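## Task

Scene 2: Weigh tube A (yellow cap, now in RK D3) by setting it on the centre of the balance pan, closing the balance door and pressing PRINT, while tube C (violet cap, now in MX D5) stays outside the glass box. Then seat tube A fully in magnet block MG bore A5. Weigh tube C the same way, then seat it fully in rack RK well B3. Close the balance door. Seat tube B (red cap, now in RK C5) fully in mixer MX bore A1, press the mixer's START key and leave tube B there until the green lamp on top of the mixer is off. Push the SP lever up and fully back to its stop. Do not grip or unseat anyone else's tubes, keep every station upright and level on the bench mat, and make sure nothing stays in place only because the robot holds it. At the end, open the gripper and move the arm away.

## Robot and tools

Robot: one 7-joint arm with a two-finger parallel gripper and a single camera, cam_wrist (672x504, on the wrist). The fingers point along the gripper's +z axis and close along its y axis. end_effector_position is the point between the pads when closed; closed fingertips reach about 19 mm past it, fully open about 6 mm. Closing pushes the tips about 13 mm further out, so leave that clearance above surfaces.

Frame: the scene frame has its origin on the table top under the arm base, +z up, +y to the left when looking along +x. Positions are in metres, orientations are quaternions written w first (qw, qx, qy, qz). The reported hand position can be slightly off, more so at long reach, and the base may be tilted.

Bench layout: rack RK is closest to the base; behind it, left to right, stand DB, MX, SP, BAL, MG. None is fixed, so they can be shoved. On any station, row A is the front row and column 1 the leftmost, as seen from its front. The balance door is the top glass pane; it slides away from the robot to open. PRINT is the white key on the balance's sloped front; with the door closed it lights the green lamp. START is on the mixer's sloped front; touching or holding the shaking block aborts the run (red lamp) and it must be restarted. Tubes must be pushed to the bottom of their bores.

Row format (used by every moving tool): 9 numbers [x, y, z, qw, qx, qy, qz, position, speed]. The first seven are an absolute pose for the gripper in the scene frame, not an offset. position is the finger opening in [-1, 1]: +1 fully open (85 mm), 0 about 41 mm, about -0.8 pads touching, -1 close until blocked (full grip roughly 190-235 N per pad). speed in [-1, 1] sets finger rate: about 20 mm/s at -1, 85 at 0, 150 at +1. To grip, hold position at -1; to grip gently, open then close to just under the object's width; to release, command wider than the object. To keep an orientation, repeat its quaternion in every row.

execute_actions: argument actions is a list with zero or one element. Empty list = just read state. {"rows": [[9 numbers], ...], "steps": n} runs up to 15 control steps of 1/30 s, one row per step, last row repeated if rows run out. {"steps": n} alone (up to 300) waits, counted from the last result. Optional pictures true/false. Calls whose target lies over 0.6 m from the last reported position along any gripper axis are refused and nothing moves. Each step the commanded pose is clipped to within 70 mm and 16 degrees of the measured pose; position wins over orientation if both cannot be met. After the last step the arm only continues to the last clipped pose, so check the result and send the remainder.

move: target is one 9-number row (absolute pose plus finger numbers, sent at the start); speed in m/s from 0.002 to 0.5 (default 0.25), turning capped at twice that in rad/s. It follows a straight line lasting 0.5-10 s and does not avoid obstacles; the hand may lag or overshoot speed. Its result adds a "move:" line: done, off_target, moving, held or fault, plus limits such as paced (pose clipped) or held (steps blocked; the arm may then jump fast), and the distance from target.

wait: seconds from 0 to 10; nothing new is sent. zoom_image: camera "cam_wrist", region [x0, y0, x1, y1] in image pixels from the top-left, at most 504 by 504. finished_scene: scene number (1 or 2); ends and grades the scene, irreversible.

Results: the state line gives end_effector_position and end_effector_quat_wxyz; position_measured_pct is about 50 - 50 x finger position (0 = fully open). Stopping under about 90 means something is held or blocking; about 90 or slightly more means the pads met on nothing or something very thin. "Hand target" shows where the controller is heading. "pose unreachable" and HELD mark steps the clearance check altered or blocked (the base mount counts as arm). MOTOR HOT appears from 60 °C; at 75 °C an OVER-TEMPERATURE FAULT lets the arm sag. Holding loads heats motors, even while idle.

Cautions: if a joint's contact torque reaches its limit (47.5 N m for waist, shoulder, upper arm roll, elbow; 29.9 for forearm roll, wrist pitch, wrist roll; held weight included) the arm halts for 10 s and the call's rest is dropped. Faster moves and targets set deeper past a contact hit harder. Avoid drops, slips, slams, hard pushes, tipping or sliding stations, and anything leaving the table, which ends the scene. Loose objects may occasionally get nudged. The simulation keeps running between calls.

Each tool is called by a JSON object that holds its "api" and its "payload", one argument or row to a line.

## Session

{"api": "execute_actions", "payload": {
  "actions": []
}}

Scene clock: 0.00 s of 27600.00 s.
end_effector_position=(+0.1892, +0.0138, +0.2835) position_measured_pct=0.0 end_effector_quat_wxyz=(-0.000, +1.000, -0.016, +0.002)
Joint positions: [ 0.12  -0.247 -0.223  2.247 -0.065  1.121  4.599]
Joint velocities: [-0.     0.    -0.001 -0.     0.    -0.001  0.001]
Hand target: +0.189, +0.014, +0.284; -0.000, +1.000, -0.016, +0.002

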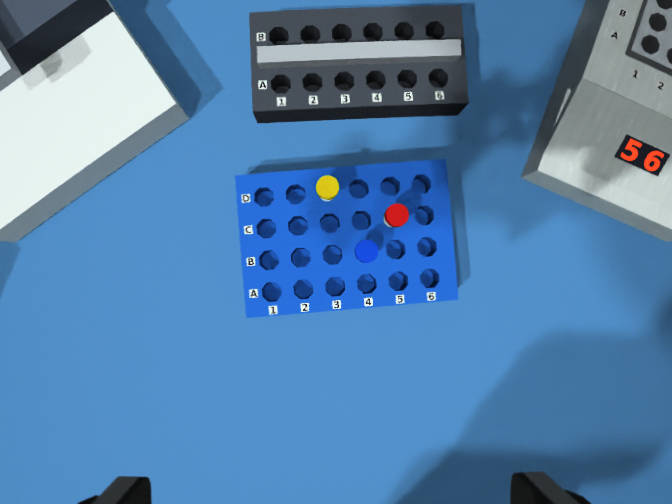

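{"api": "move", "payload": {
  "target": [0.25,-0.2,0.48,0,0.7071,-0.7071,0,-0.4,0],
  "speed": 0.4
}}

Scene clock: 6.53 s of 27600.00 s.
end_effector_position=(+0.2495, -0.2002, +0.4804) position_measured_pct=69.8 end_effector_quat_wxyz=(+0.001, +0.707, -0.707, +0.001)
Joint positions: [ 0.535  0.009  0.102  1.396 -0.01   1.73   3.765]
Joint velocities: [ 0.001  0.008  0.002 -0.003 -0.     0.001 -0.   ]
Hand target: +0.250, -0.200, +0.480; +0.001, +0.707, -0.707, +0.001
Off the commanded pose: 0.001 m, 0 deg.
move: done

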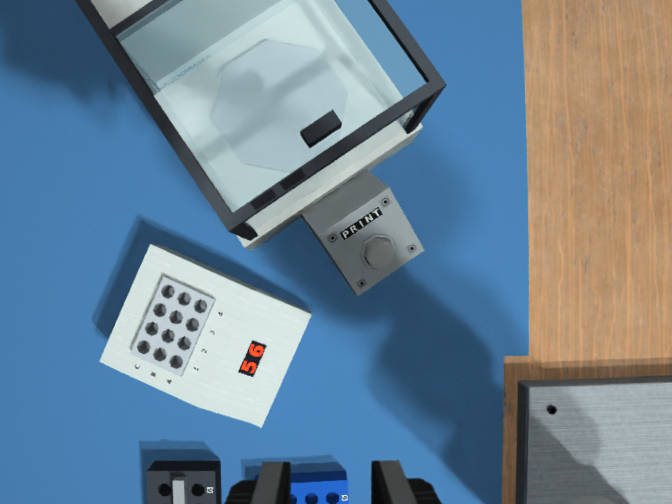

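{"api": "move", "payload": {
  "target": [0.2473,-0.3434,0.30,0,0.284,-0.9588,0,-0.4,0],
  "speed": 0.4
}}

Scene clock: 16.60 s of 27600.00 s.
end_effector_position=(+0.2472, -0.3435, +0.3005) position_measured_pct=69.8 end_effector_quat_wxyz=(-0.001, -0.284, +0.959, -0.001)
Joint positions: [ 0.696  0.314  0.297  1.628 -0.108  1.213  3.153]
Joint velocities: [ 0.001  0.005  0.001 -0.001 -0.     0.     0.002]
Hand target: +0.247, -0.344, +0.300; -0.001, -0.284, +0.959, -0.000
Off the commanded pose: 0.001 m, 0 deg.
move: done

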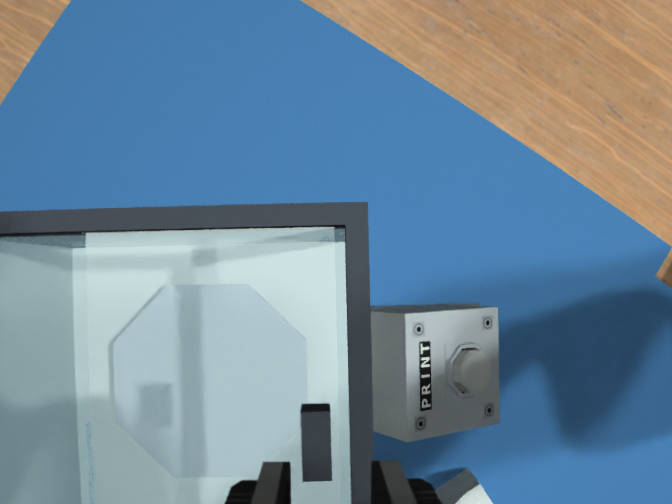

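{"api": "move", "payload": {
  "target": [0.2498,-0.3472,0.27,0,0.2907,-0.9568,0,-0.4,0],
  "speed": 0.15
}}

Scene clock: 25.87 s of 27600.00 s.
end_effector_position=(+0.2499, -0.3472, +0.2702) position_measured_pct=69.8 end_effector_quat_wxyz=(+0.000, -0.291, +0.957, -0.000)
Joint positions: [ 0.707  0.353  0.288  1.676 -0.123  1.127  3.18 ]
Joint velocities: [ 0.002  0.003  0.001  0.    -0.    -0.     0.001]
Hand target: +0.250, -0.347, +0.270; -0.000, -0.291, +0.957, -0.000
Off the commanded pose: 0.000 m, 0 deg.
move: done

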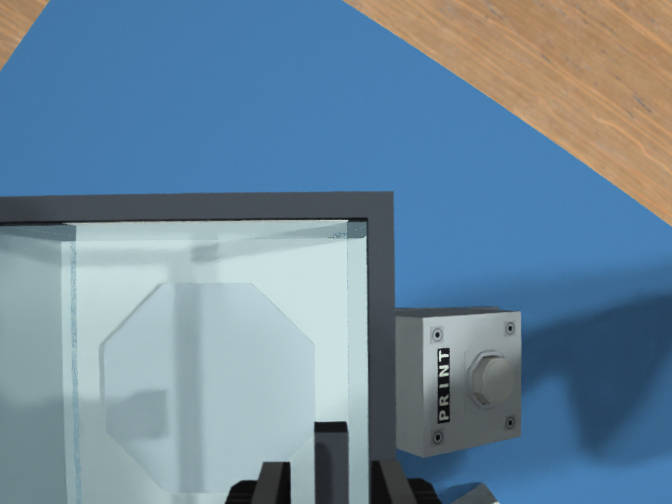

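{"api": "move", "payload": {
  "target": [0.2499,-0.3473,0.25,0,0.2907,-0.9568,0,-0.4,0],
  "speed": 0.05
}}

Scene clock: 33.63 s of 27600.00 s.
end_effector_position=(+0.2499, -0.3473, +0.2501) position_measured_pct=69.8 end_effector_quat_wxyz=(+0.000, -0.291, +0.957, -0.000)
Joint positions: [ 0.711  0.376  0.283  1.714 -0.132  1.068  3.188]
Joint velocities: [ 0.001  0.001  0.     0.001 -0.    -0.     0.   ]
Hand target: +0.250, -0.347, +0.250; -0.000, -0.291, +0.957, -0.000
Off the commanded pose: 0.000 m, 0 deg.
move: done

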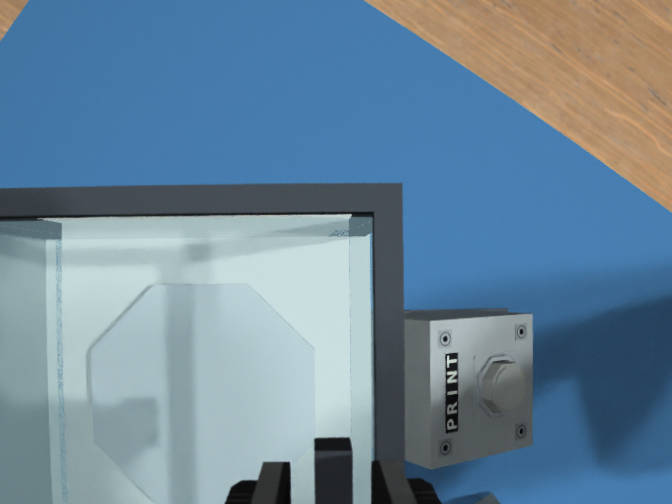

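{"api": "move", "payload": {
  "target": [0.2499,-0.3473,0.239,0,0.2907,-0.9568,0,-0.4,0],
  "speed": 0.04
}}

{"api": "move", "payload": {
  "target": [0.3166,-0.447,0.239,0,0.2907,-0.9568,0,-0.4,0],
  "speed": 0.09
}}

Scene clock: 40.13 s of 27600.00 s.
end_effector_position=(+0.2499, -0.3473, +0.2391) position_measured_pct=69.8 end_effector_quat_wxyz=(+0.000, -0.291, +0.957, -0.000)
Joint positions: [ 0.714  0.39   0.28   1.733 -0.137  1.035  3.193]
Joint velocities: [ 0.001  0.001  0.001 -0.    -0.     0.     0.001]
Hand target: +0.250, -0.347, +0.239; -0.000, -0.291, +0.957, -0.000
Off the commanded pose: 0.000 m, 0 deg.
move: done

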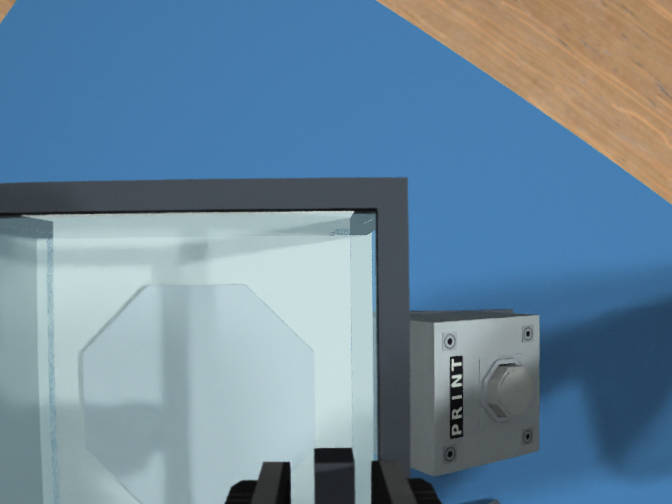

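Scene clock: 41.80 s of 27600.00 s.
end_effector_position=(+0.3169, -0.4466, +0.2396) position_measured_pct=69.8 end_effector_quat_wxyz=(-0.000, -0.291, +0.957, -0.000)
Joint positions: [ 0.784  0.651  0.271  1.286 -0.186  1.227  3.214]
Joint velocities: [ 0.001  0.008  0.001 -0.004 -0.001  0.002  0.   ]
Hand target: +0.317, -0.447, +0.239; -0.000, -0.291, +0.957, -0.000
Off the commanded pose: 0.001 m, 0 deg.
move: done

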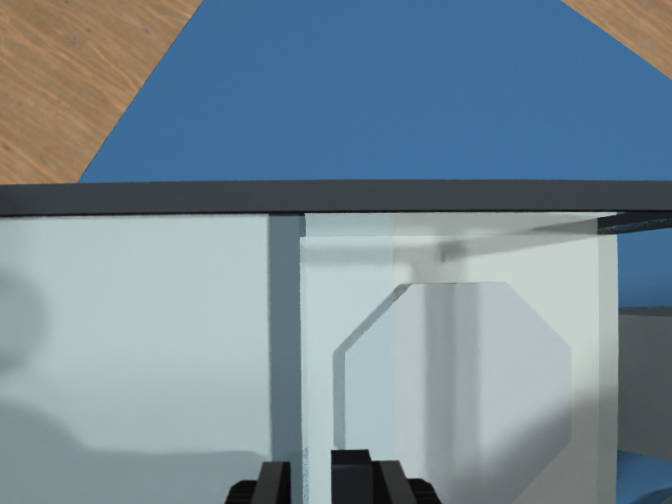

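{"api": "move", "payload": {
  "target": [0.3194,-0.4512,0.239,0,0.2907,-0.9568,0,-0.4,0],
  "speed": 0.03
}}

{"api": "move", "payload": {
  "target": [0.3172,-0.4479,0.265,0,0.2907,-0.9568,0,-0.4,0],
  "speed": 0.1
}}

{"api": "move", "payload": {
  "target": [0.27,-0.2,0.28,0,0.7071,-0.7071,0,-0.4,0],
  "speed": 0.4
}}

{"api": "move", "payload": {
  "target": [0.285,0.015,0.2,0,0.999,0.045,0,-0.4,0],
  "speed": 0.4
}}

Scene clock: 53.53 s of 27600.00 s.
end_effector_position=(+0.3194, -0.4508, +0.2391) position_measured_pct=69.8 end_effector_quat_wxyz=(+0.000, -0.291, +0.957, +0.000)
Joint positions: [ 0.788  0.664  0.27   1.265 -0.189  1.237  3.214]
Joint velocities: [ 0.     0.001 -0.001 -0.    -0.001  0.002 -0.001]
Hand target: +0.319, -0.451, +0.239; -0.000, -0.291, +0.957, -0.000
Off the commanded pose: 0.000 m, 0 deg.
move: done

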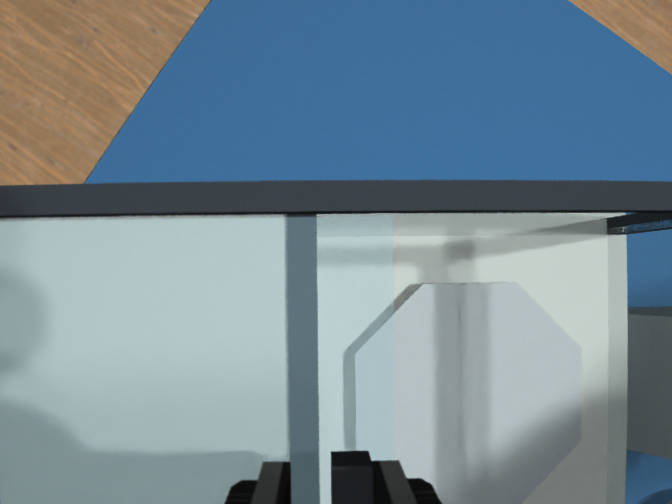

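Scene clock: 54.23 s of 27600.00 s.
end_effector_position=(+0.3172, -0.4479, +0.2649) position_measured_pct=69.8 end_effector_quat_wxyz=(+0.000, -0.291, +0.957, +0.000)
Joint positions: [ 0.786  0.634  0.276  1.232 -0.182  1.298  3.209]
Joint velocities: [ 0.    -0.001  0.002 -0.    -0.    -0.     0.   ]
Hand target: +0.317, -0.448, +0.265; +0.000, -0.291, +0.957, +0.000
Off the commanded pose: 0.000 m, 0 deg.
move: done

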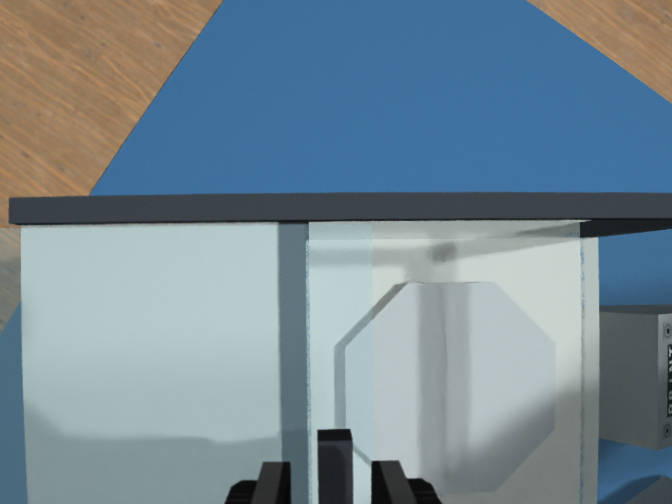

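Scene clock: 55.90 s of 27600.00 s.
end_effector_position=(+0.2701, -0.1999, +0.2793) position_measured_pct=69.8 end_effector_quat_wxyz=(-0.001, +0.707, -0.707, -0.000)
Joint positions: [ 0.576  0.128  0.023  1.925 -0.019  1.084  3.737]
Joint velocities: [ 0.001 -0.009 -0.003  0.001  0.001 -0.    -0.001]
Hand target: +0.270, -0.200, +0.280; -0.001, +0.707, -0.707, +0.000
Off the commanded pose: 0.001 m, 0 deg.
move: done

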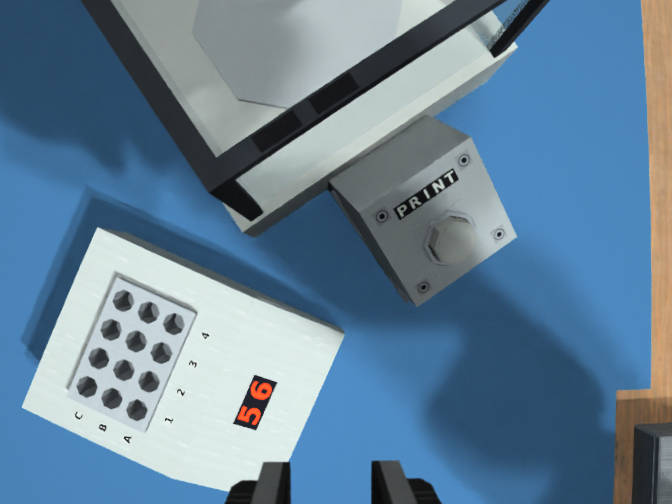

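Scene clock: 58.40 s of 27600.00 s.
end_effector_position=(+0.2853, +0.0152, +0.2000) position_measured_pct=69.8 end_effector_quat_wxyz=(-0.001, +0.999, +0.045, +0.001)
Joint positions: [ 0.244  0.154 -0.405  2.211  0.077  0.777  4.579]
Joint velocities: [-0.001  0.003 -0.003  0.     0.001  0.001 -0.   ]
Hand target: +0.285, +0.015, +0.200; -0.001, +0.999, +0.045, +0.000
Off the commanded pose: 0.000 m, 0 deg.
move: done

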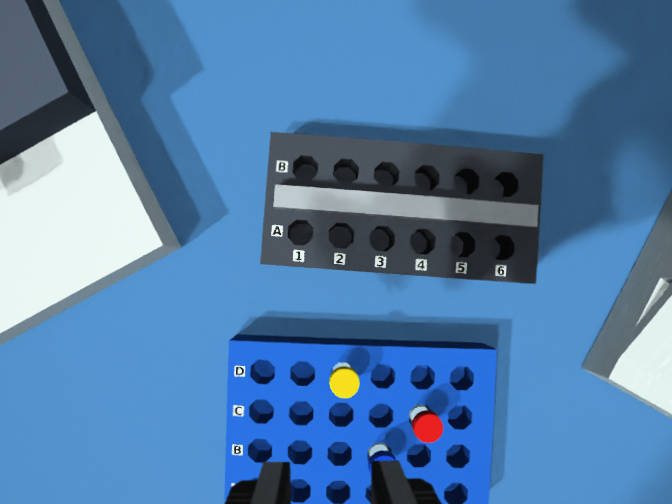

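{"api": "move", "payload": {
  "target": [0.2945,0.0087,0.091,0,0.9996,0.028,0,-0.4,0],
  "speed": 0.2
}}

Scene clock: 66.80 s of 27600.00 s.
end_effector_position=(+0.2946, +0.0086, +0.0913) position_measured_pct=69.8 end_effector_quat_wxyz=(-0.000, +1.000, +0.028, +0.000)
Joint positions: [ 0.117  0.453 -0.271  2.337  0.316  0.371  4.333]
Joint velocities: [-0.005  0.005 -0.002  0.     0.002 -0.002 -0.002]
Hand target: +0.295, +0.009, +0.091; -0.000, +1.000, +0.028, -0.000
Off the commanded pose: 0.000 m, 0 deg.
move: done

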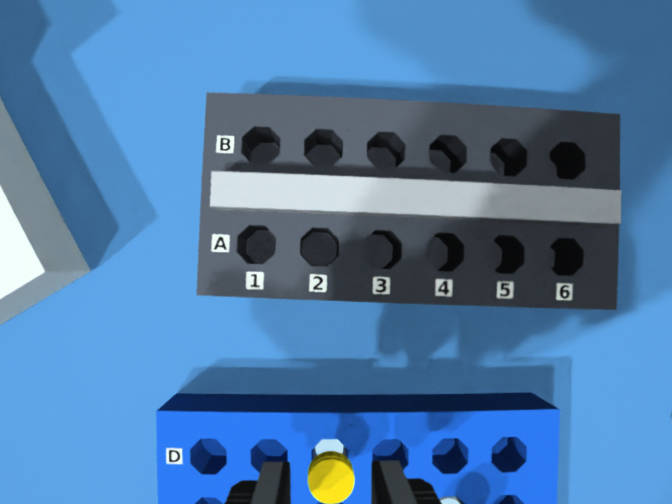

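{"api": "move", "payload": {
  "target": [0.295,0.0087,0.061,0,0.9996,0.028,0,-0.4,0],
  "speed": 0.05
}}

{"api": "move", "payload": {
  "target": [0.295,0.0087,0.061,0,0.9996,0.028,0,-0.63,-0.6]
}}

{"api": "move", "payload": {
  "target": [0.295,0.0087,0.095,0,0.9996,0.028,0,-0.63,-0.6],
  "speed": 0.06
}}

Scene clock: 76.43 s of 27600.00 s.
end_effector_position=(+0.2952, +0.0085, +0.0613) position_measured_pct=69.8 end_effector_quat_wxyz=(-0.000, +1.000, +0.028, +0.000)
Joint positions: [ 0.047  0.544 -0.186  2.359  0.376  0.25   4.279]
Joint velocities: [-0.006  0.006 -0.002  0.001  0.002 -0.001 -0.002]
Hand target: +0.295, +0.009, +0.061; -0.000, +1.000, +0.028, -0.000
Off the commanded pose: 0.000 m, 0 deg.
move: done

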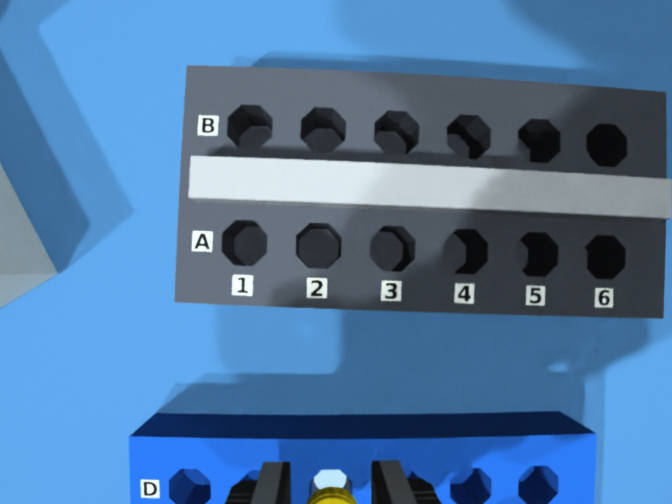

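Scene clock: 77.13 s of 27600.00 s.
end_effector_position=(+0.2952, +0.0086, +0.0612) position_measured_pct=79.8 end_effector_quat_wxyz=(+0.000, +1.000, +0.028, +0.000)
Joint positions: [ 0.047  0.544 -0.186  2.359  0.376  0.25   4.278]
Joint velocities: [-0.001  0.     0.001 -0.     0.    -0.     0.   ]
Hand target: +0.295, +0.009, +0.061; -0.000, +1.000, +0.028, -0.000
Off the commanded pose: 0.000 m, 0 deg.
move: done

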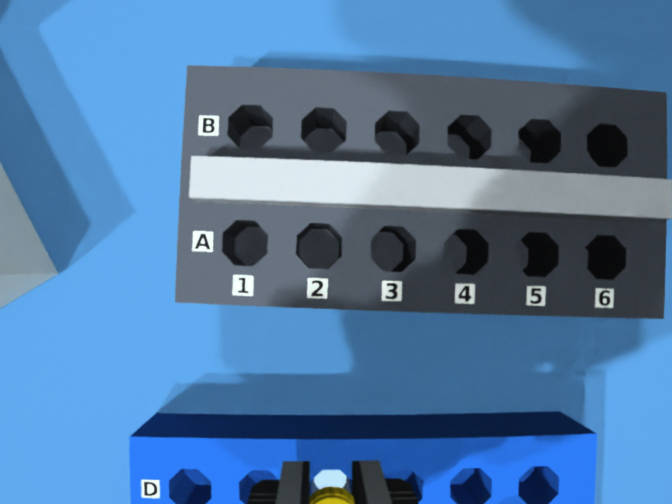

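Scene clock: 77.97 s of 27600.00 s.
end_effector_position=(+0.2948, +0.0089, +0.0947) position_measured_pct=79.8 end_effector_quat_wxyz=(+0.000, +1.000, +0.028, -0.000)
Joint positions: [ 0.124  0.444 -0.281  2.332  0.308  0.387  4.34 ]
Joint velocities: [ 0.005 -0.008  0.003 -0.001 -0.003  0.001  0.002]
Hand target: +0.295, +0.009, +0.095; +0.000, +1.000, +0.028, +0.000
Off the commanded pose: 0.000 m, 0 deg.
move: done

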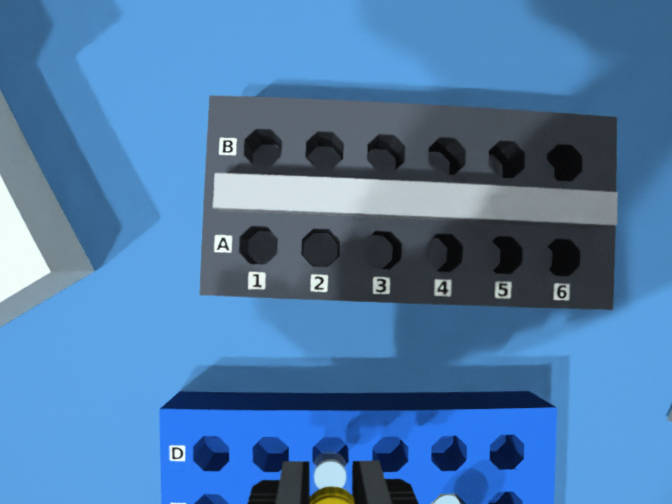

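{"api": "move", "payload": {
  "target": [0.27,-0.08,0.29,0,0.866,0.5,0,-0.63,-0.6],
  "speed": 0.35
}}

{"api": "move", "payload": {
  "target": [0.2829,-0.3949,0.30,0,0.471,0.8821,0,-0.63,-0.6],
  "speed": 0.35
}}

{"api": "move", "payload": {
  "target": [0.2829,-0.3949,0.155,0,0.471,0.8821,0,-0.63,-0.6],
  "speed": 0.15
}}

Scene clock: 93.20 s of 27600.00 s.
end_effector_position=(+0.2699, -0.0801, +0.2897) position_measured_pct=79.8 end_effector_quat_wxyz=(+0.000, +0.866, +0.500, -0.000)
Joint positions: [ 0.665 -0.004 -0.431  2.029 -0.01   1.108  5.986]
Joint velocities: [ 0.001 -0.004  0.005  0.    -0.     0.001 -0.   ]
Hand target: +0.270, -0.080, +0.290; +0.001, +0.866, +0.500, -0.000
Off the commanded pose: 0.000 m, 0 deg.
move: done

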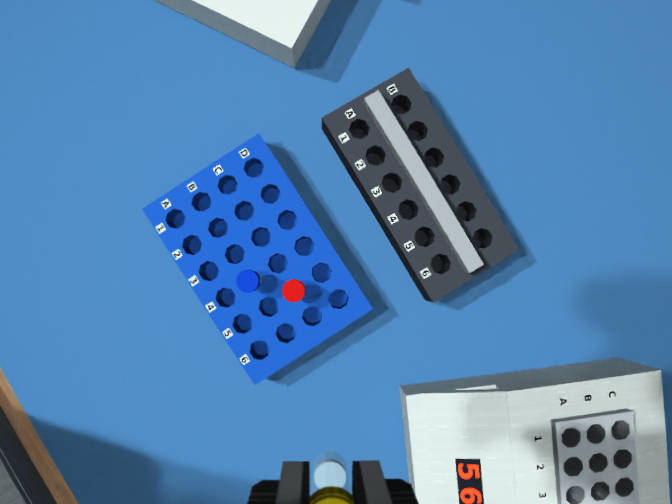

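Scene clock: 95.23 s of 27600.00 s.
end_effector_position=(+0.2829, -0.3949, +0.3007) position_measured_pct=79.8 end_effector_quat_wxyz=(-0.000, +0.471, +0.882, -0.002)
Joint positions: [ 1.099  0.46  -0.277  1.397  0.117  1.298  7.68 ]
Joint velocities: [ 0.002  0.01   0.003 -0.003 -0.002  0.001  0.   ]
Hand target: +0.283, -0.395, +0.300; -0.001, +0.471, +0.882, -0.001
Off the commanded pose: 0.001 m, 0 deg.
move: done

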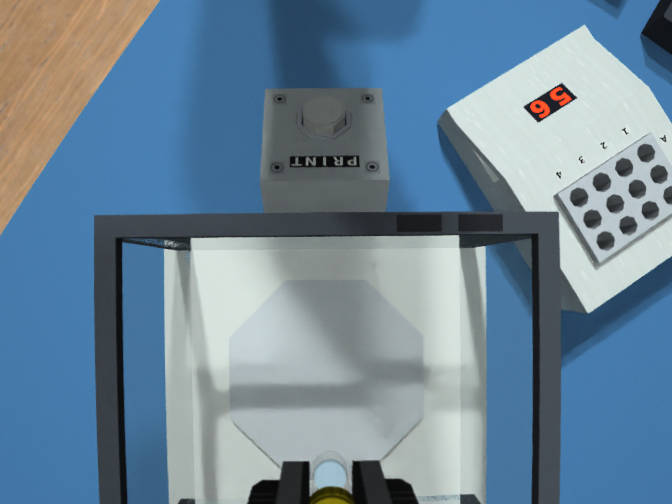

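Scene clock: 96.53 s of 27600.00 s.
end_effector_position=(+0.2829, -0.3951, +0.1553) position_measured_pct=79.8 end_effector_quat_wxyz=(+0.000, +0.471, +0.882, -0.000)
Joint positions: [ 1.086  0.622 -0.256  1.637  0.173  0.903  7.63 ]
Joint velocities: [-0.002  0.004  0.001  0.     0.    -0.001 -0.001]
Hand target: +0.283, -0.395, +0.155; -0.000, +0.471, +0.882, -0.000
Off the commanded pose: 0.000 m, 0 deg.
move: done

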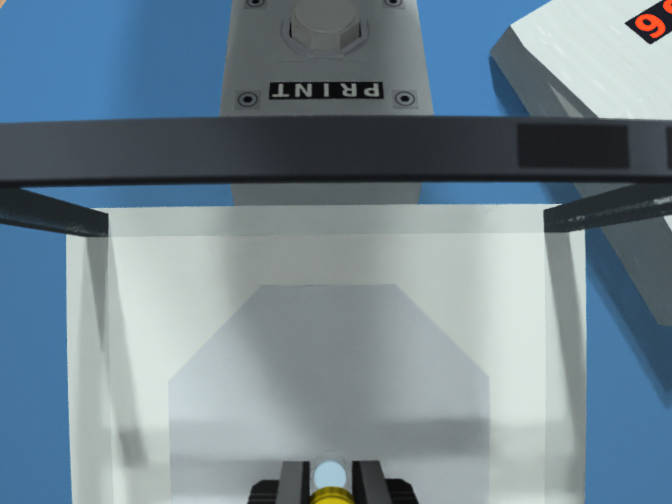

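{"api": "move", "payload": {
  "target": [0.2829,-0.3949,0.143,0,0.471,0.8821,0,-0.63,-0.6],
  "speed": 0.02
}}

{"api": "move", "payload": {
  "target": [0.2829,-0.3949,0.1415,0,0.471,0.8821,0,-0.63,-0.6],
  "speed": 0.004
}}

{"api": "move", "payload": {
  "target": [0.2829,-0.3949,0.140,0,0.471,0.8821,0,-0.63,-0.6],
  "speed": 0.004
}}

Scene clock: 102.43 s of 27600.00 s.
end_effector_position=(+0.2829, -0.3949, +0.1431) position_measured_pct=79.8 end_effector_quat_wxyz=(+0.000, +0.471, +0.882, -0.000)
Joint positions: [ 1.083  0.64  -0.252  1.651  0.18   0.872  7.624]
Joint velocities: [-0.001  0.001 -0.    -0.    -0.    -0.001 -0.002]
Hand target: +0.283, -0.395, +0.143; -0.000, +0.471, +0.882, -0.000
Off the commanded pose: 0.000 m, 0 deg.
move: done

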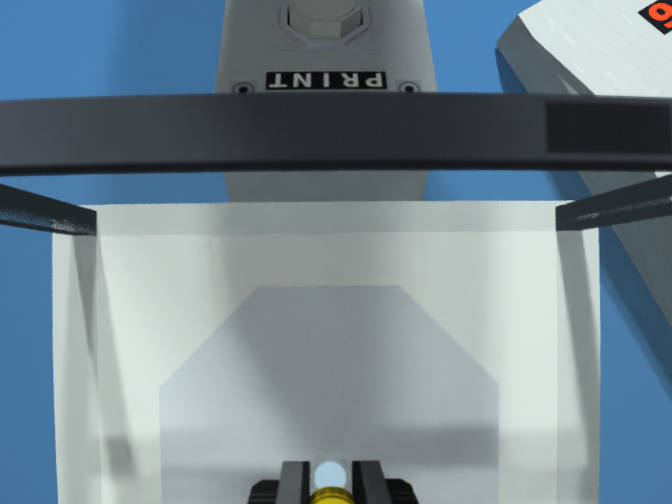

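Scene clock: 103.13 s of 27600.00 s.
end_effector_position=(+0.2829, -0.3949, +0.1415) position_measured_pct=79.8 end_effector_quat_wxyz=(+0.000, +0.471, +0.882, -0.000)
Joint positions: [ 1.083  0.642 -0.252  1.652  0.18   0.868  7.624]
Joint velocities: [ 0.001  0.001 -0.001  0.001 -0.     0.001 -0.   ]
Hand target: +0.283, -0.395, +0.142; -0.000, +0.471, +0.882, -0.000
Off the commanded pose: 0.000 m, 0 deg.
move: done

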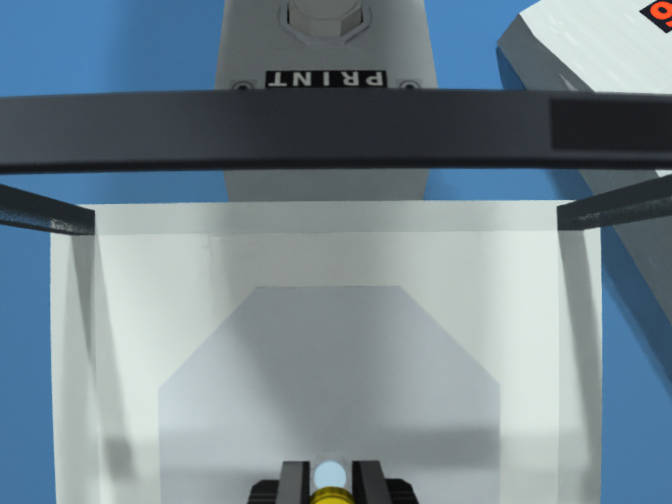

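Scene clock: 103.83 s of 27600.00 s.
end_effector_position=(+0.2829, -0.3949, +0.1400) position_measured_pct=79.8 end_effector_quat_wxyz=(+0.000, +0.471, +0.882, -0.000)
Joint positions: [ 1.082  0.645 -0.251  1.654  0.181  0.865  7.623]
Joint velocities: [-0.001  0.001  0.    -0.     0.    -0.     0.001]
Hand target: +0.283, -0.395, +0.140; -0.000, +0.471, +0.882, -0.000
Off the commanded pose: 0.000 m, 0 deg.
move: done

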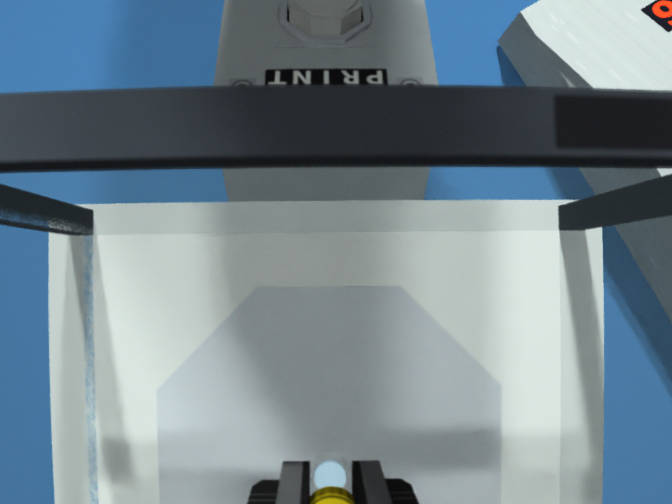

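{"api": "move", "payload": {
  "target": [0.2829,-0.3949,0.1388,0,0.471,0.8821,0,-0.63,-0.6],
  "speed": 0.003
}}

{"api": "move", "payload": {
  "target": [0.2829,-0.3949,0.1376,0,0.471,0.8821,0,-0.63,-0.6],
  "speed": 0.003
}}

Scene clock: 112.30 s of 27600.00 s.
end_effector_position=(+0.2829, -0.3949, +0.1388) position_measured_pct=79.8 end_effector_quat_wxyz=(+0.000, +0.471, +0.882, -0.000)
Joint positions: [ 1.082  0.647 -0.251  1.655  0.182  0.862  7.623]
Joint velocities: [ 0.001 -0.     0.001 -0.     0.     0.     0.001]
Hand target: +0.283, -0.395, +0.139; -0.000, +0.471, +0.882, -0.000
Off the commanded pose: 0.000 m, 0 deg.
move: done

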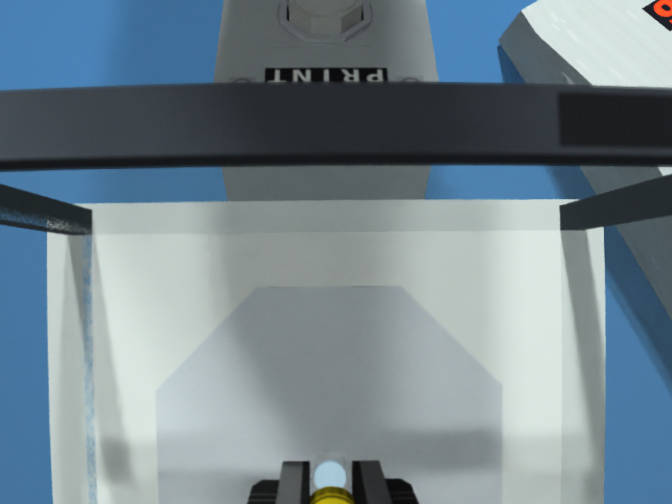

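Scene clock: 113.00 s of 27600.00 s.
end_effector_position=(+0.2829, -0.3949, +0.1376) position_measured_pct=79.8 end_effector_quat_wxyz=(+0.000, +0.471, +0.882, -0.000)
Joint positions: [ 1.082  0.648 -0.25   1.656  0.182  0.858  7.622]
Joint velocities: [-0.001  0.    -0.001 -0.    -0.     0.001 -0.   ]
Hand target: +0.283, -0.395, +0.138; -0.000, +0.471, +0.882, -0.000
Off the commanded pose: 0.000 m, 0 deg.
move: done

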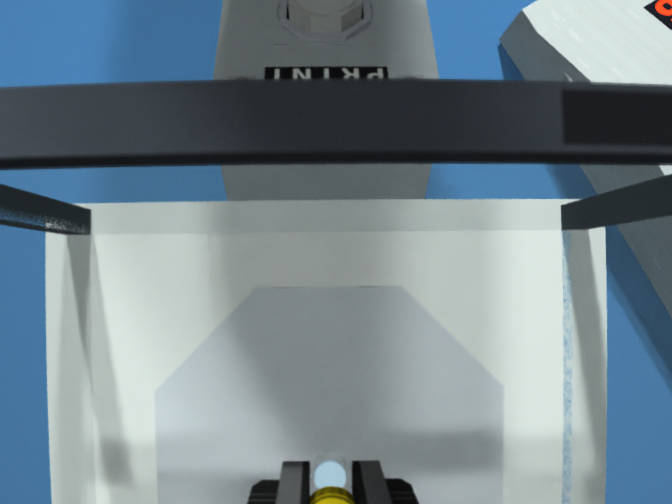

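{"api": "move", "payload": {
  "target": [0.2829,-0.3949,0.1364,0,0.471,0.8821,0,-0.63,-0.6],
  "speed": 0.003
}}

{"api": "move", "payload": {
  "target": [0.2829,-0.3949,0.1352,0,0.471,0.8821,0,-0.63,-0.6],
  "speed": 0.003
}}

Scene clock: 116.77 s of 27600.00 s.
end_effector_position=(+0.2830, -0.3950, +0.1366) position_measured_pct=79.8 end_effector_quat_wxyz=(+0.000, +0.471, +0.882, -0.000)
Joint positions: [ 1.082  0.65  -0.25   1.657  0.183  0.856  7.621]
Joint velocities: [ 0.    -0.     0.001 -0.     0.     0.001  0.   ]
Hand target: +0.283, -0.395, +0.136; -0.000, +0.471, +0.882, -0.000
Off the commanded pose: 0.000 m, 0 deg.
move: done

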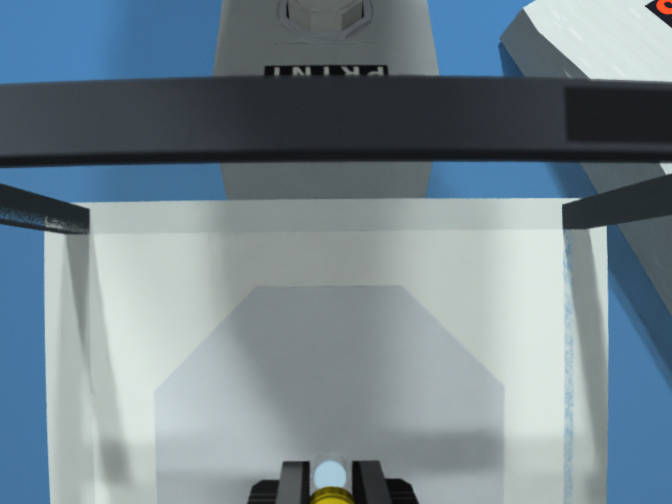

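Scene clock: 117.47 s of 27600.00 s.
end_effector_position=(+0.2832, -0.3953, +0.1362) position_measured_pct=79.8 end_effector_quat_wxyz=(+0.001, +0.471, +0.882, -0.000)
Joint positions: [ 1.081  0.651 -0.249  1.658  0.184  0.853  7.621]
Joint velocities: [-0.001 -0.    -0.001  0.     0.     0.002  0.002]
Hand target: +0.283, -0.395, +0.135; -0.000, +0.471, +0.882, -0.000
Off the commanded pose: 0.001 m, 0 deg.
move: done

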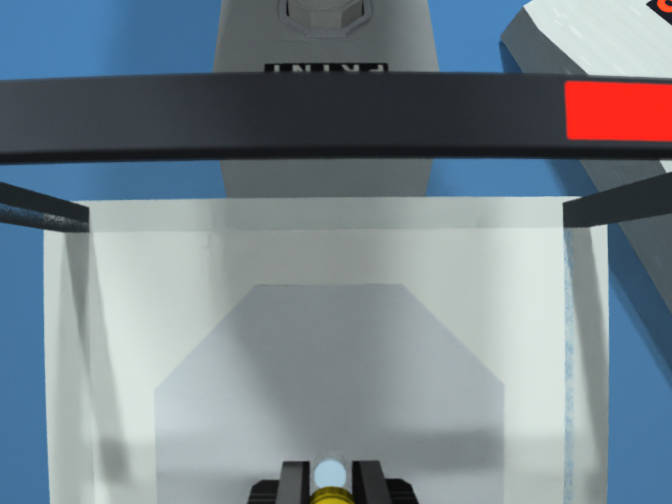

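{"api": "move", "payload": {
  "target": [0.2829,-0.3949,0.1368,0,0.471,0.8821,0,-0.63,-0.6],
  "speed": 0.003
}}

{"api": "move", "payload": {
  "target": [0.2829,-0.3949,0.1368,0,0.471,0.8821,0,-0.4,-0.8]
}}

{"api": "move", "payload": {
  "target": [0.2829,-0.3949,0.16,0,0.471,0.8821,0,-0.4,-0.8],
  "speed": 0.05
}}

{"api": "move", "payload": {
  "target": [0.2829,-0.3949,0.27,0,0.471,0.8821,0,-0.4,-0.8],
  "speed": 0.25
}}

{"api": "move", "payload": {
  "target": [0.3167,-0.4471,0.262,0,-0.2907,0.9568,0,-0.4,0],
  "speed": 0.4
}}

Scene clock: 130.23 s of 27600.00 s.
end_effector_position=(+0.2829, -0.3949, +0.1368) position_measured_pct=79.8 end_effector_quat_wxyz=(+0.000, +0.471, +0.882, -0.000)
Joint positions: [ 1.082  0.65  -0.25   1.657  0.183  0.856  7.622]
Joint velocities: [ 0.001  0.001  0.001 -0.     0.     0.     0.002]
Hand target: +0.283, -0.395, +0.137; -0.000, +0.471, +0.882, -0.000
Off the commanded pose: 0.000 m, 0 deg.
move: done

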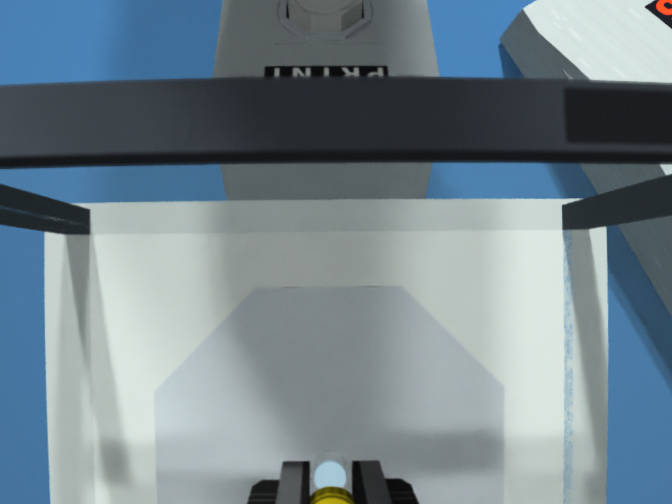

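Scene clock: 130.93 s of 27600.00 s.
end_effector_position=(+0.2829, -0.3949, +0.1368) position_measured_pct=69.8 end_effector_quat_wxyz=(+0.000, +0.471, +0.882, -0.000)
Joint positions: [ 1.082  0.65  -0.25   1.657  0.183  0.856  7.622]
Joint velocities: [ 0.    -0.    -0.001 -0.001  0.    -0.    -0.   ]
Hand target: +0.283, -0.395, +0.137; -0.000, +0.471, +0.882, -0.000
Off the commanded pose: 0.000 m, 0 deg.
move: done

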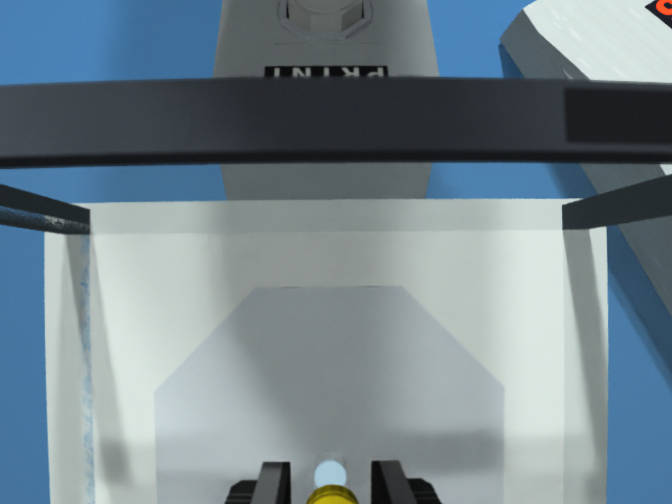

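Scene clock: 131.67 s of 27600.00 s.
end_effector_position=(+0.2829, -0.3948, +0.1599) position_measured_pct=69.8 end_effector_quat_wxyz=(-0.000, +0.471, +0.882, +0.000)
Joint positions: [ 1.087  0.615 -0.258  1.632  0.171  0.916  7.632]
Joint velocities: [ 0.001 -0.002  0.001  0.    -0.    -0.     0.   ]
Hand target: +0.283, -0.395, +0.160; +0.000, +0.471, +0.882, +0.000
Off the commanded pose: 0.000 m, 0 deg.
move: done

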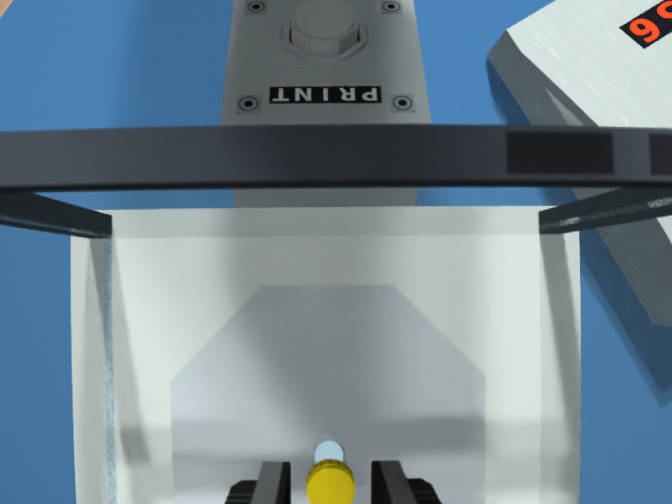

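Scene clock: 132.53 s of 27600.00 s.
end_effector_position=(+0.2829, -0.3948, +0.2699) position_measured_pct=69.8 end_effector_quat_wxyz=(-0.000, +0.471, +0.882, +0.000)
Joint positions: [ 1.101  0.485 -0.276  1.46   0.123  1.212  7.673]
Joint velocities: [ 0.001 -0.001 -0.    -0.001 -0.     0.002 -0.001]
Hand target: +0.283, -0.395, +0.270; +0.000, +0.471, +0.882, +0.000
Off the commanded pose: 0.000 m, 0 deg.
move: done

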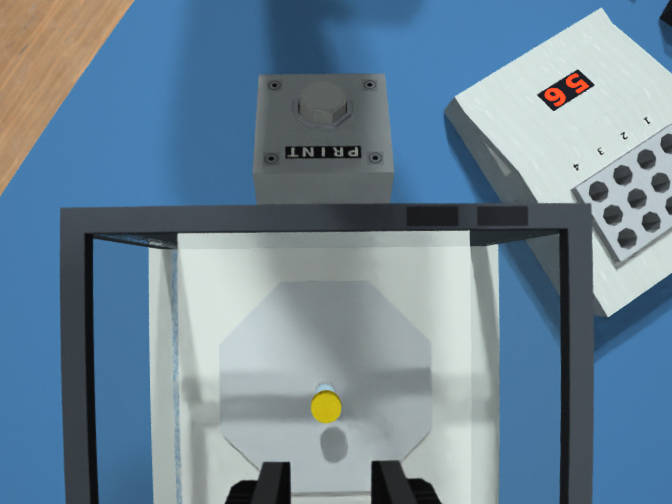

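Scene clock: 134.90 s of 27600.00 s.
end_effector_position=(+0.3170, -0.4469, +0.2621) position_measured_pct=69.8 end_effector_quat_wxyz=(-0.000, -0.291, +0.957, -0.000)
Joint positions: [ 1.25   0.683 -0.612  1.218  0.369  1.347  9.1  ]
Joint velocities: [ 0.002  0.004  0.004 -0.001 -0.001 -0.    -0.   ]
Hand target: +0.317, -0.447, +0.262; -0.000, -0.291, +0.957, +0.000
Off the commanded pose: 0.000 m, 0 deg.
move: done

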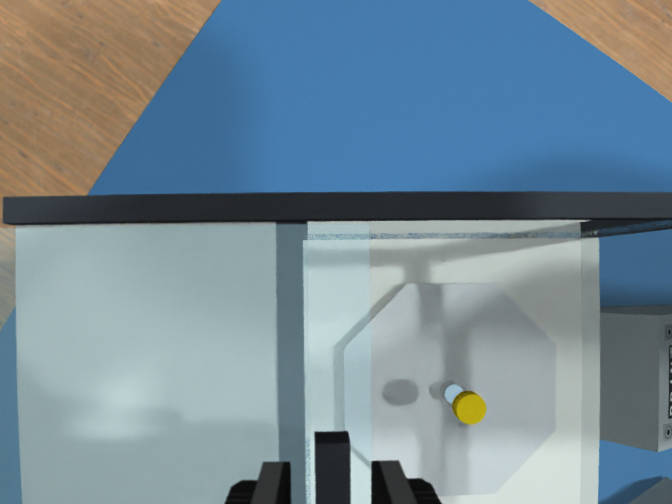

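{"api": "move", "payload": {
  "target": [0.3167,-0.4471,0.239,0,-0.2907,0.9568,0,-0.4,0],
  "speed": 0.06
}}

{"api": "move", "payload": {
  "target": [0.2463,-0.3419,0.239,0,-0.2907,0.9568,0,-0.4,0],
  "speed": 0.07
}}

{"api": "move", "payload": {
  "target": [0.248,-0.3445,0.262,0,-0.2907,0.9568,0,-0.4,0],
  "speed": 0.1
}}

{"api": "move", "payload": {
  "target": [0.2003,-0.2714,0.26,0,0.471,0.8821,0,-0.85,0],
  "speed": 0.4
}}

{"api": "move", "payload": {
  "target": [0.2003,-0.2714,0.11,0,0.471,0.8821,0,-0.85,0],
  "speed": 0.25
}}

Scene clock: 144.97 s of 27600.00 s.
end_effector_position=(+0.3167, -0.4471, +0.2390) position_measured_pct=69.8 end_effector_quat_wxyz=(+0.000, -0.291, +0.957, -0.000)
Joint positions: [ 1.253  0.702 -0.606  1.263  0.381  1.288  9.088]
Joint velocities: [-0.     0.     0.001  0.    -0.    -0.001 -0.   ]
Hand target: +0.317, -0.447, +0.239; +0.000, -0.291, +0.957, +0.000
Off the commanded pose: 0.000 m, 0 deg.
move: done

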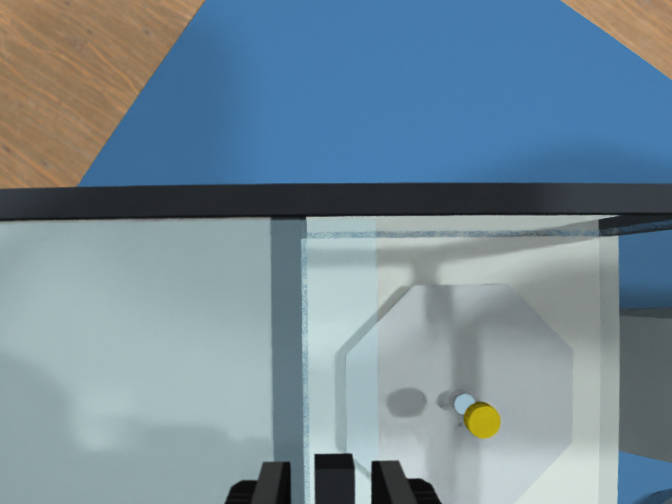

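Scene clock: 147.07 s of 27600.00 s.
end_effector_position=(+0.2465, -0.3421, +0.2387) position_measured_pct=69.8 end_effector_quat_wxyz=(+0.001, -0.291, +0.957, +0.000)
Joint positions: [ 1.396  0.438 -0.675  1.729  0.291  1.076  9.059]
Joint velocities: [ 0.    -0.006 -0.001  0.002 -0.002 -0.002 -0.   ]
Hand target: +0.246, -0.342, +0.239; +0.000, -0.290, +0.957, +0.000
Off the commanded pose: 0.000 m, 0 deg.
move: done

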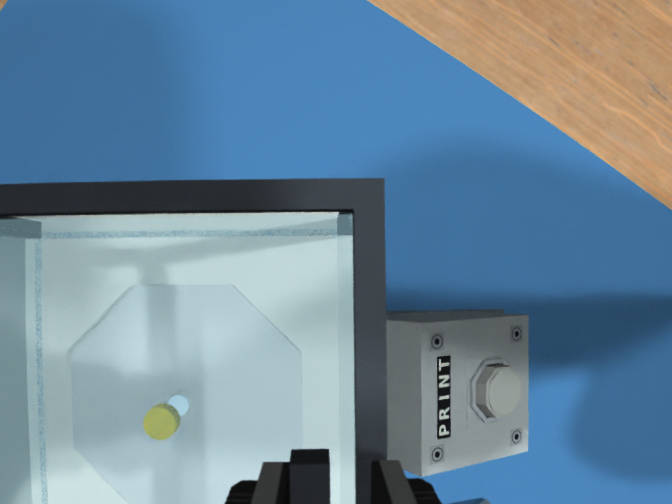

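Scene clock: 147.77 s of 27600.00 s.
end_effector_position=(+0.2480, -0.3445, +0.2619) position_measured_pct=69.8 end_effector_quat_wxyz=(-0.000, -0.291, +0.957, +0.000)
Joint positions: [ 1.402  0.416 -0.684  1.677  0.271  1.145  9.08 ]
Joint velocities: [-0.001 -0.001  0.002 -0.002 -0.     0.    -0.   ]
Hand target: +0.248, -0.345, +0.262; -0.000, -0.291, +0.957, -0.000
Off the commanded pose: 0.000 m, 0 deg.
move: done

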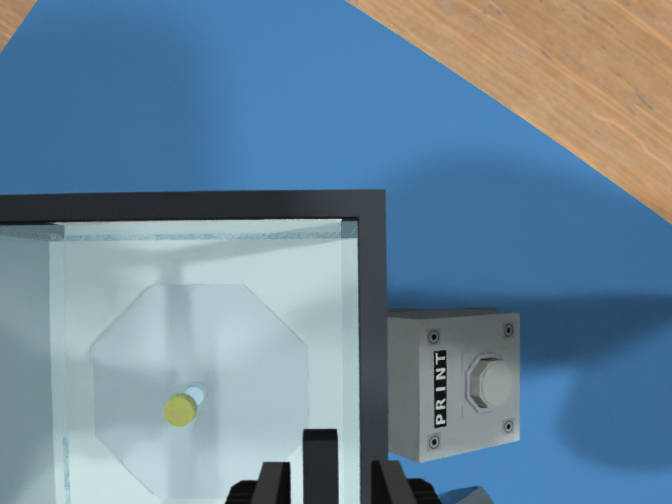

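Scene clock: 150.13 s of 27600.00 s.
end_effector_position=(+0.2001, -0.2716, +0.2600) position_measured_pct=90.5 end_effector_quat_wxyz=(+0.000, +0.471, +0.882, +0.000)
Joint positions: [ 1.254  0.181 -0.418  1.947  0.071  1.027  7.666]
Joint velocities: [-0.001 -0.003 -0.004 -0.     0.001 -0.002 -0.001]
Hand target: +0.200, -0.272, +0.260; +0.000, +0.471, +0.882, +0.000
Off the commanded pose: 0.000 m, 0 deg.
move: done

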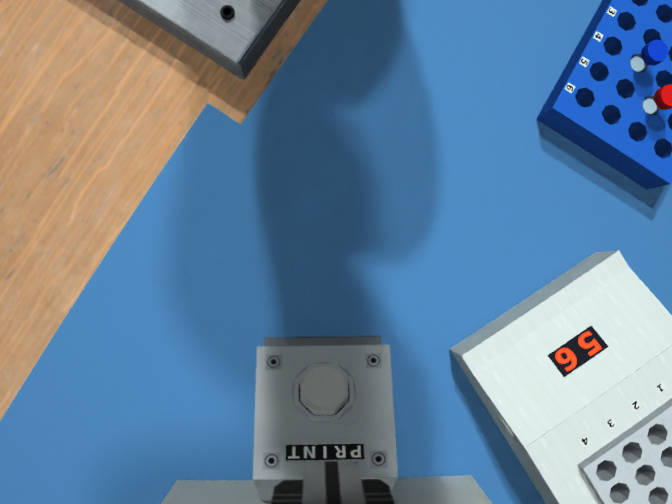

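Scene clock: 151.27 s of 27600.00 s.
end_effector_position=(+0.2003, -0.2715, +0.1103) position_measured_pct=90.5 end_effector_quat_wxyz=(+0.000, +0.471, +0.882, -0.000)
Joint positions: [ 1.144  0.475 -0.336  2.177  0.279  0.527  7.461]
Joint velocities: [-0.004  0.005 -0.002 -0.001  0.001 -0.001 -0.002]
Hand target: +0.200, -0.271, +0.110; -0.000, +0.471, +0.882, +0.000
Off the commanded pose: 0.000 m, 0 deg.
move: done

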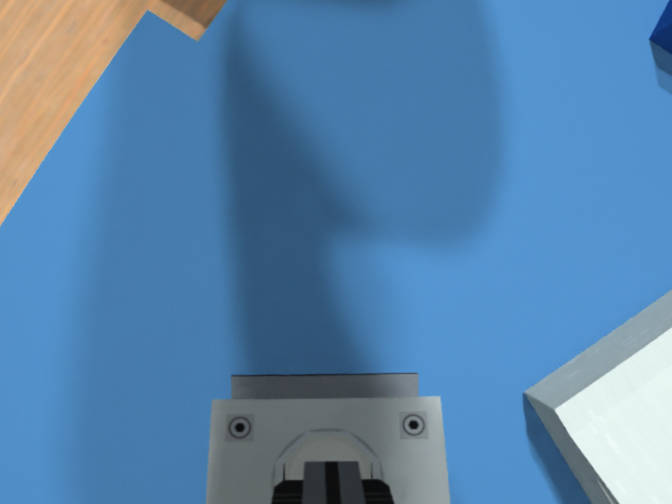

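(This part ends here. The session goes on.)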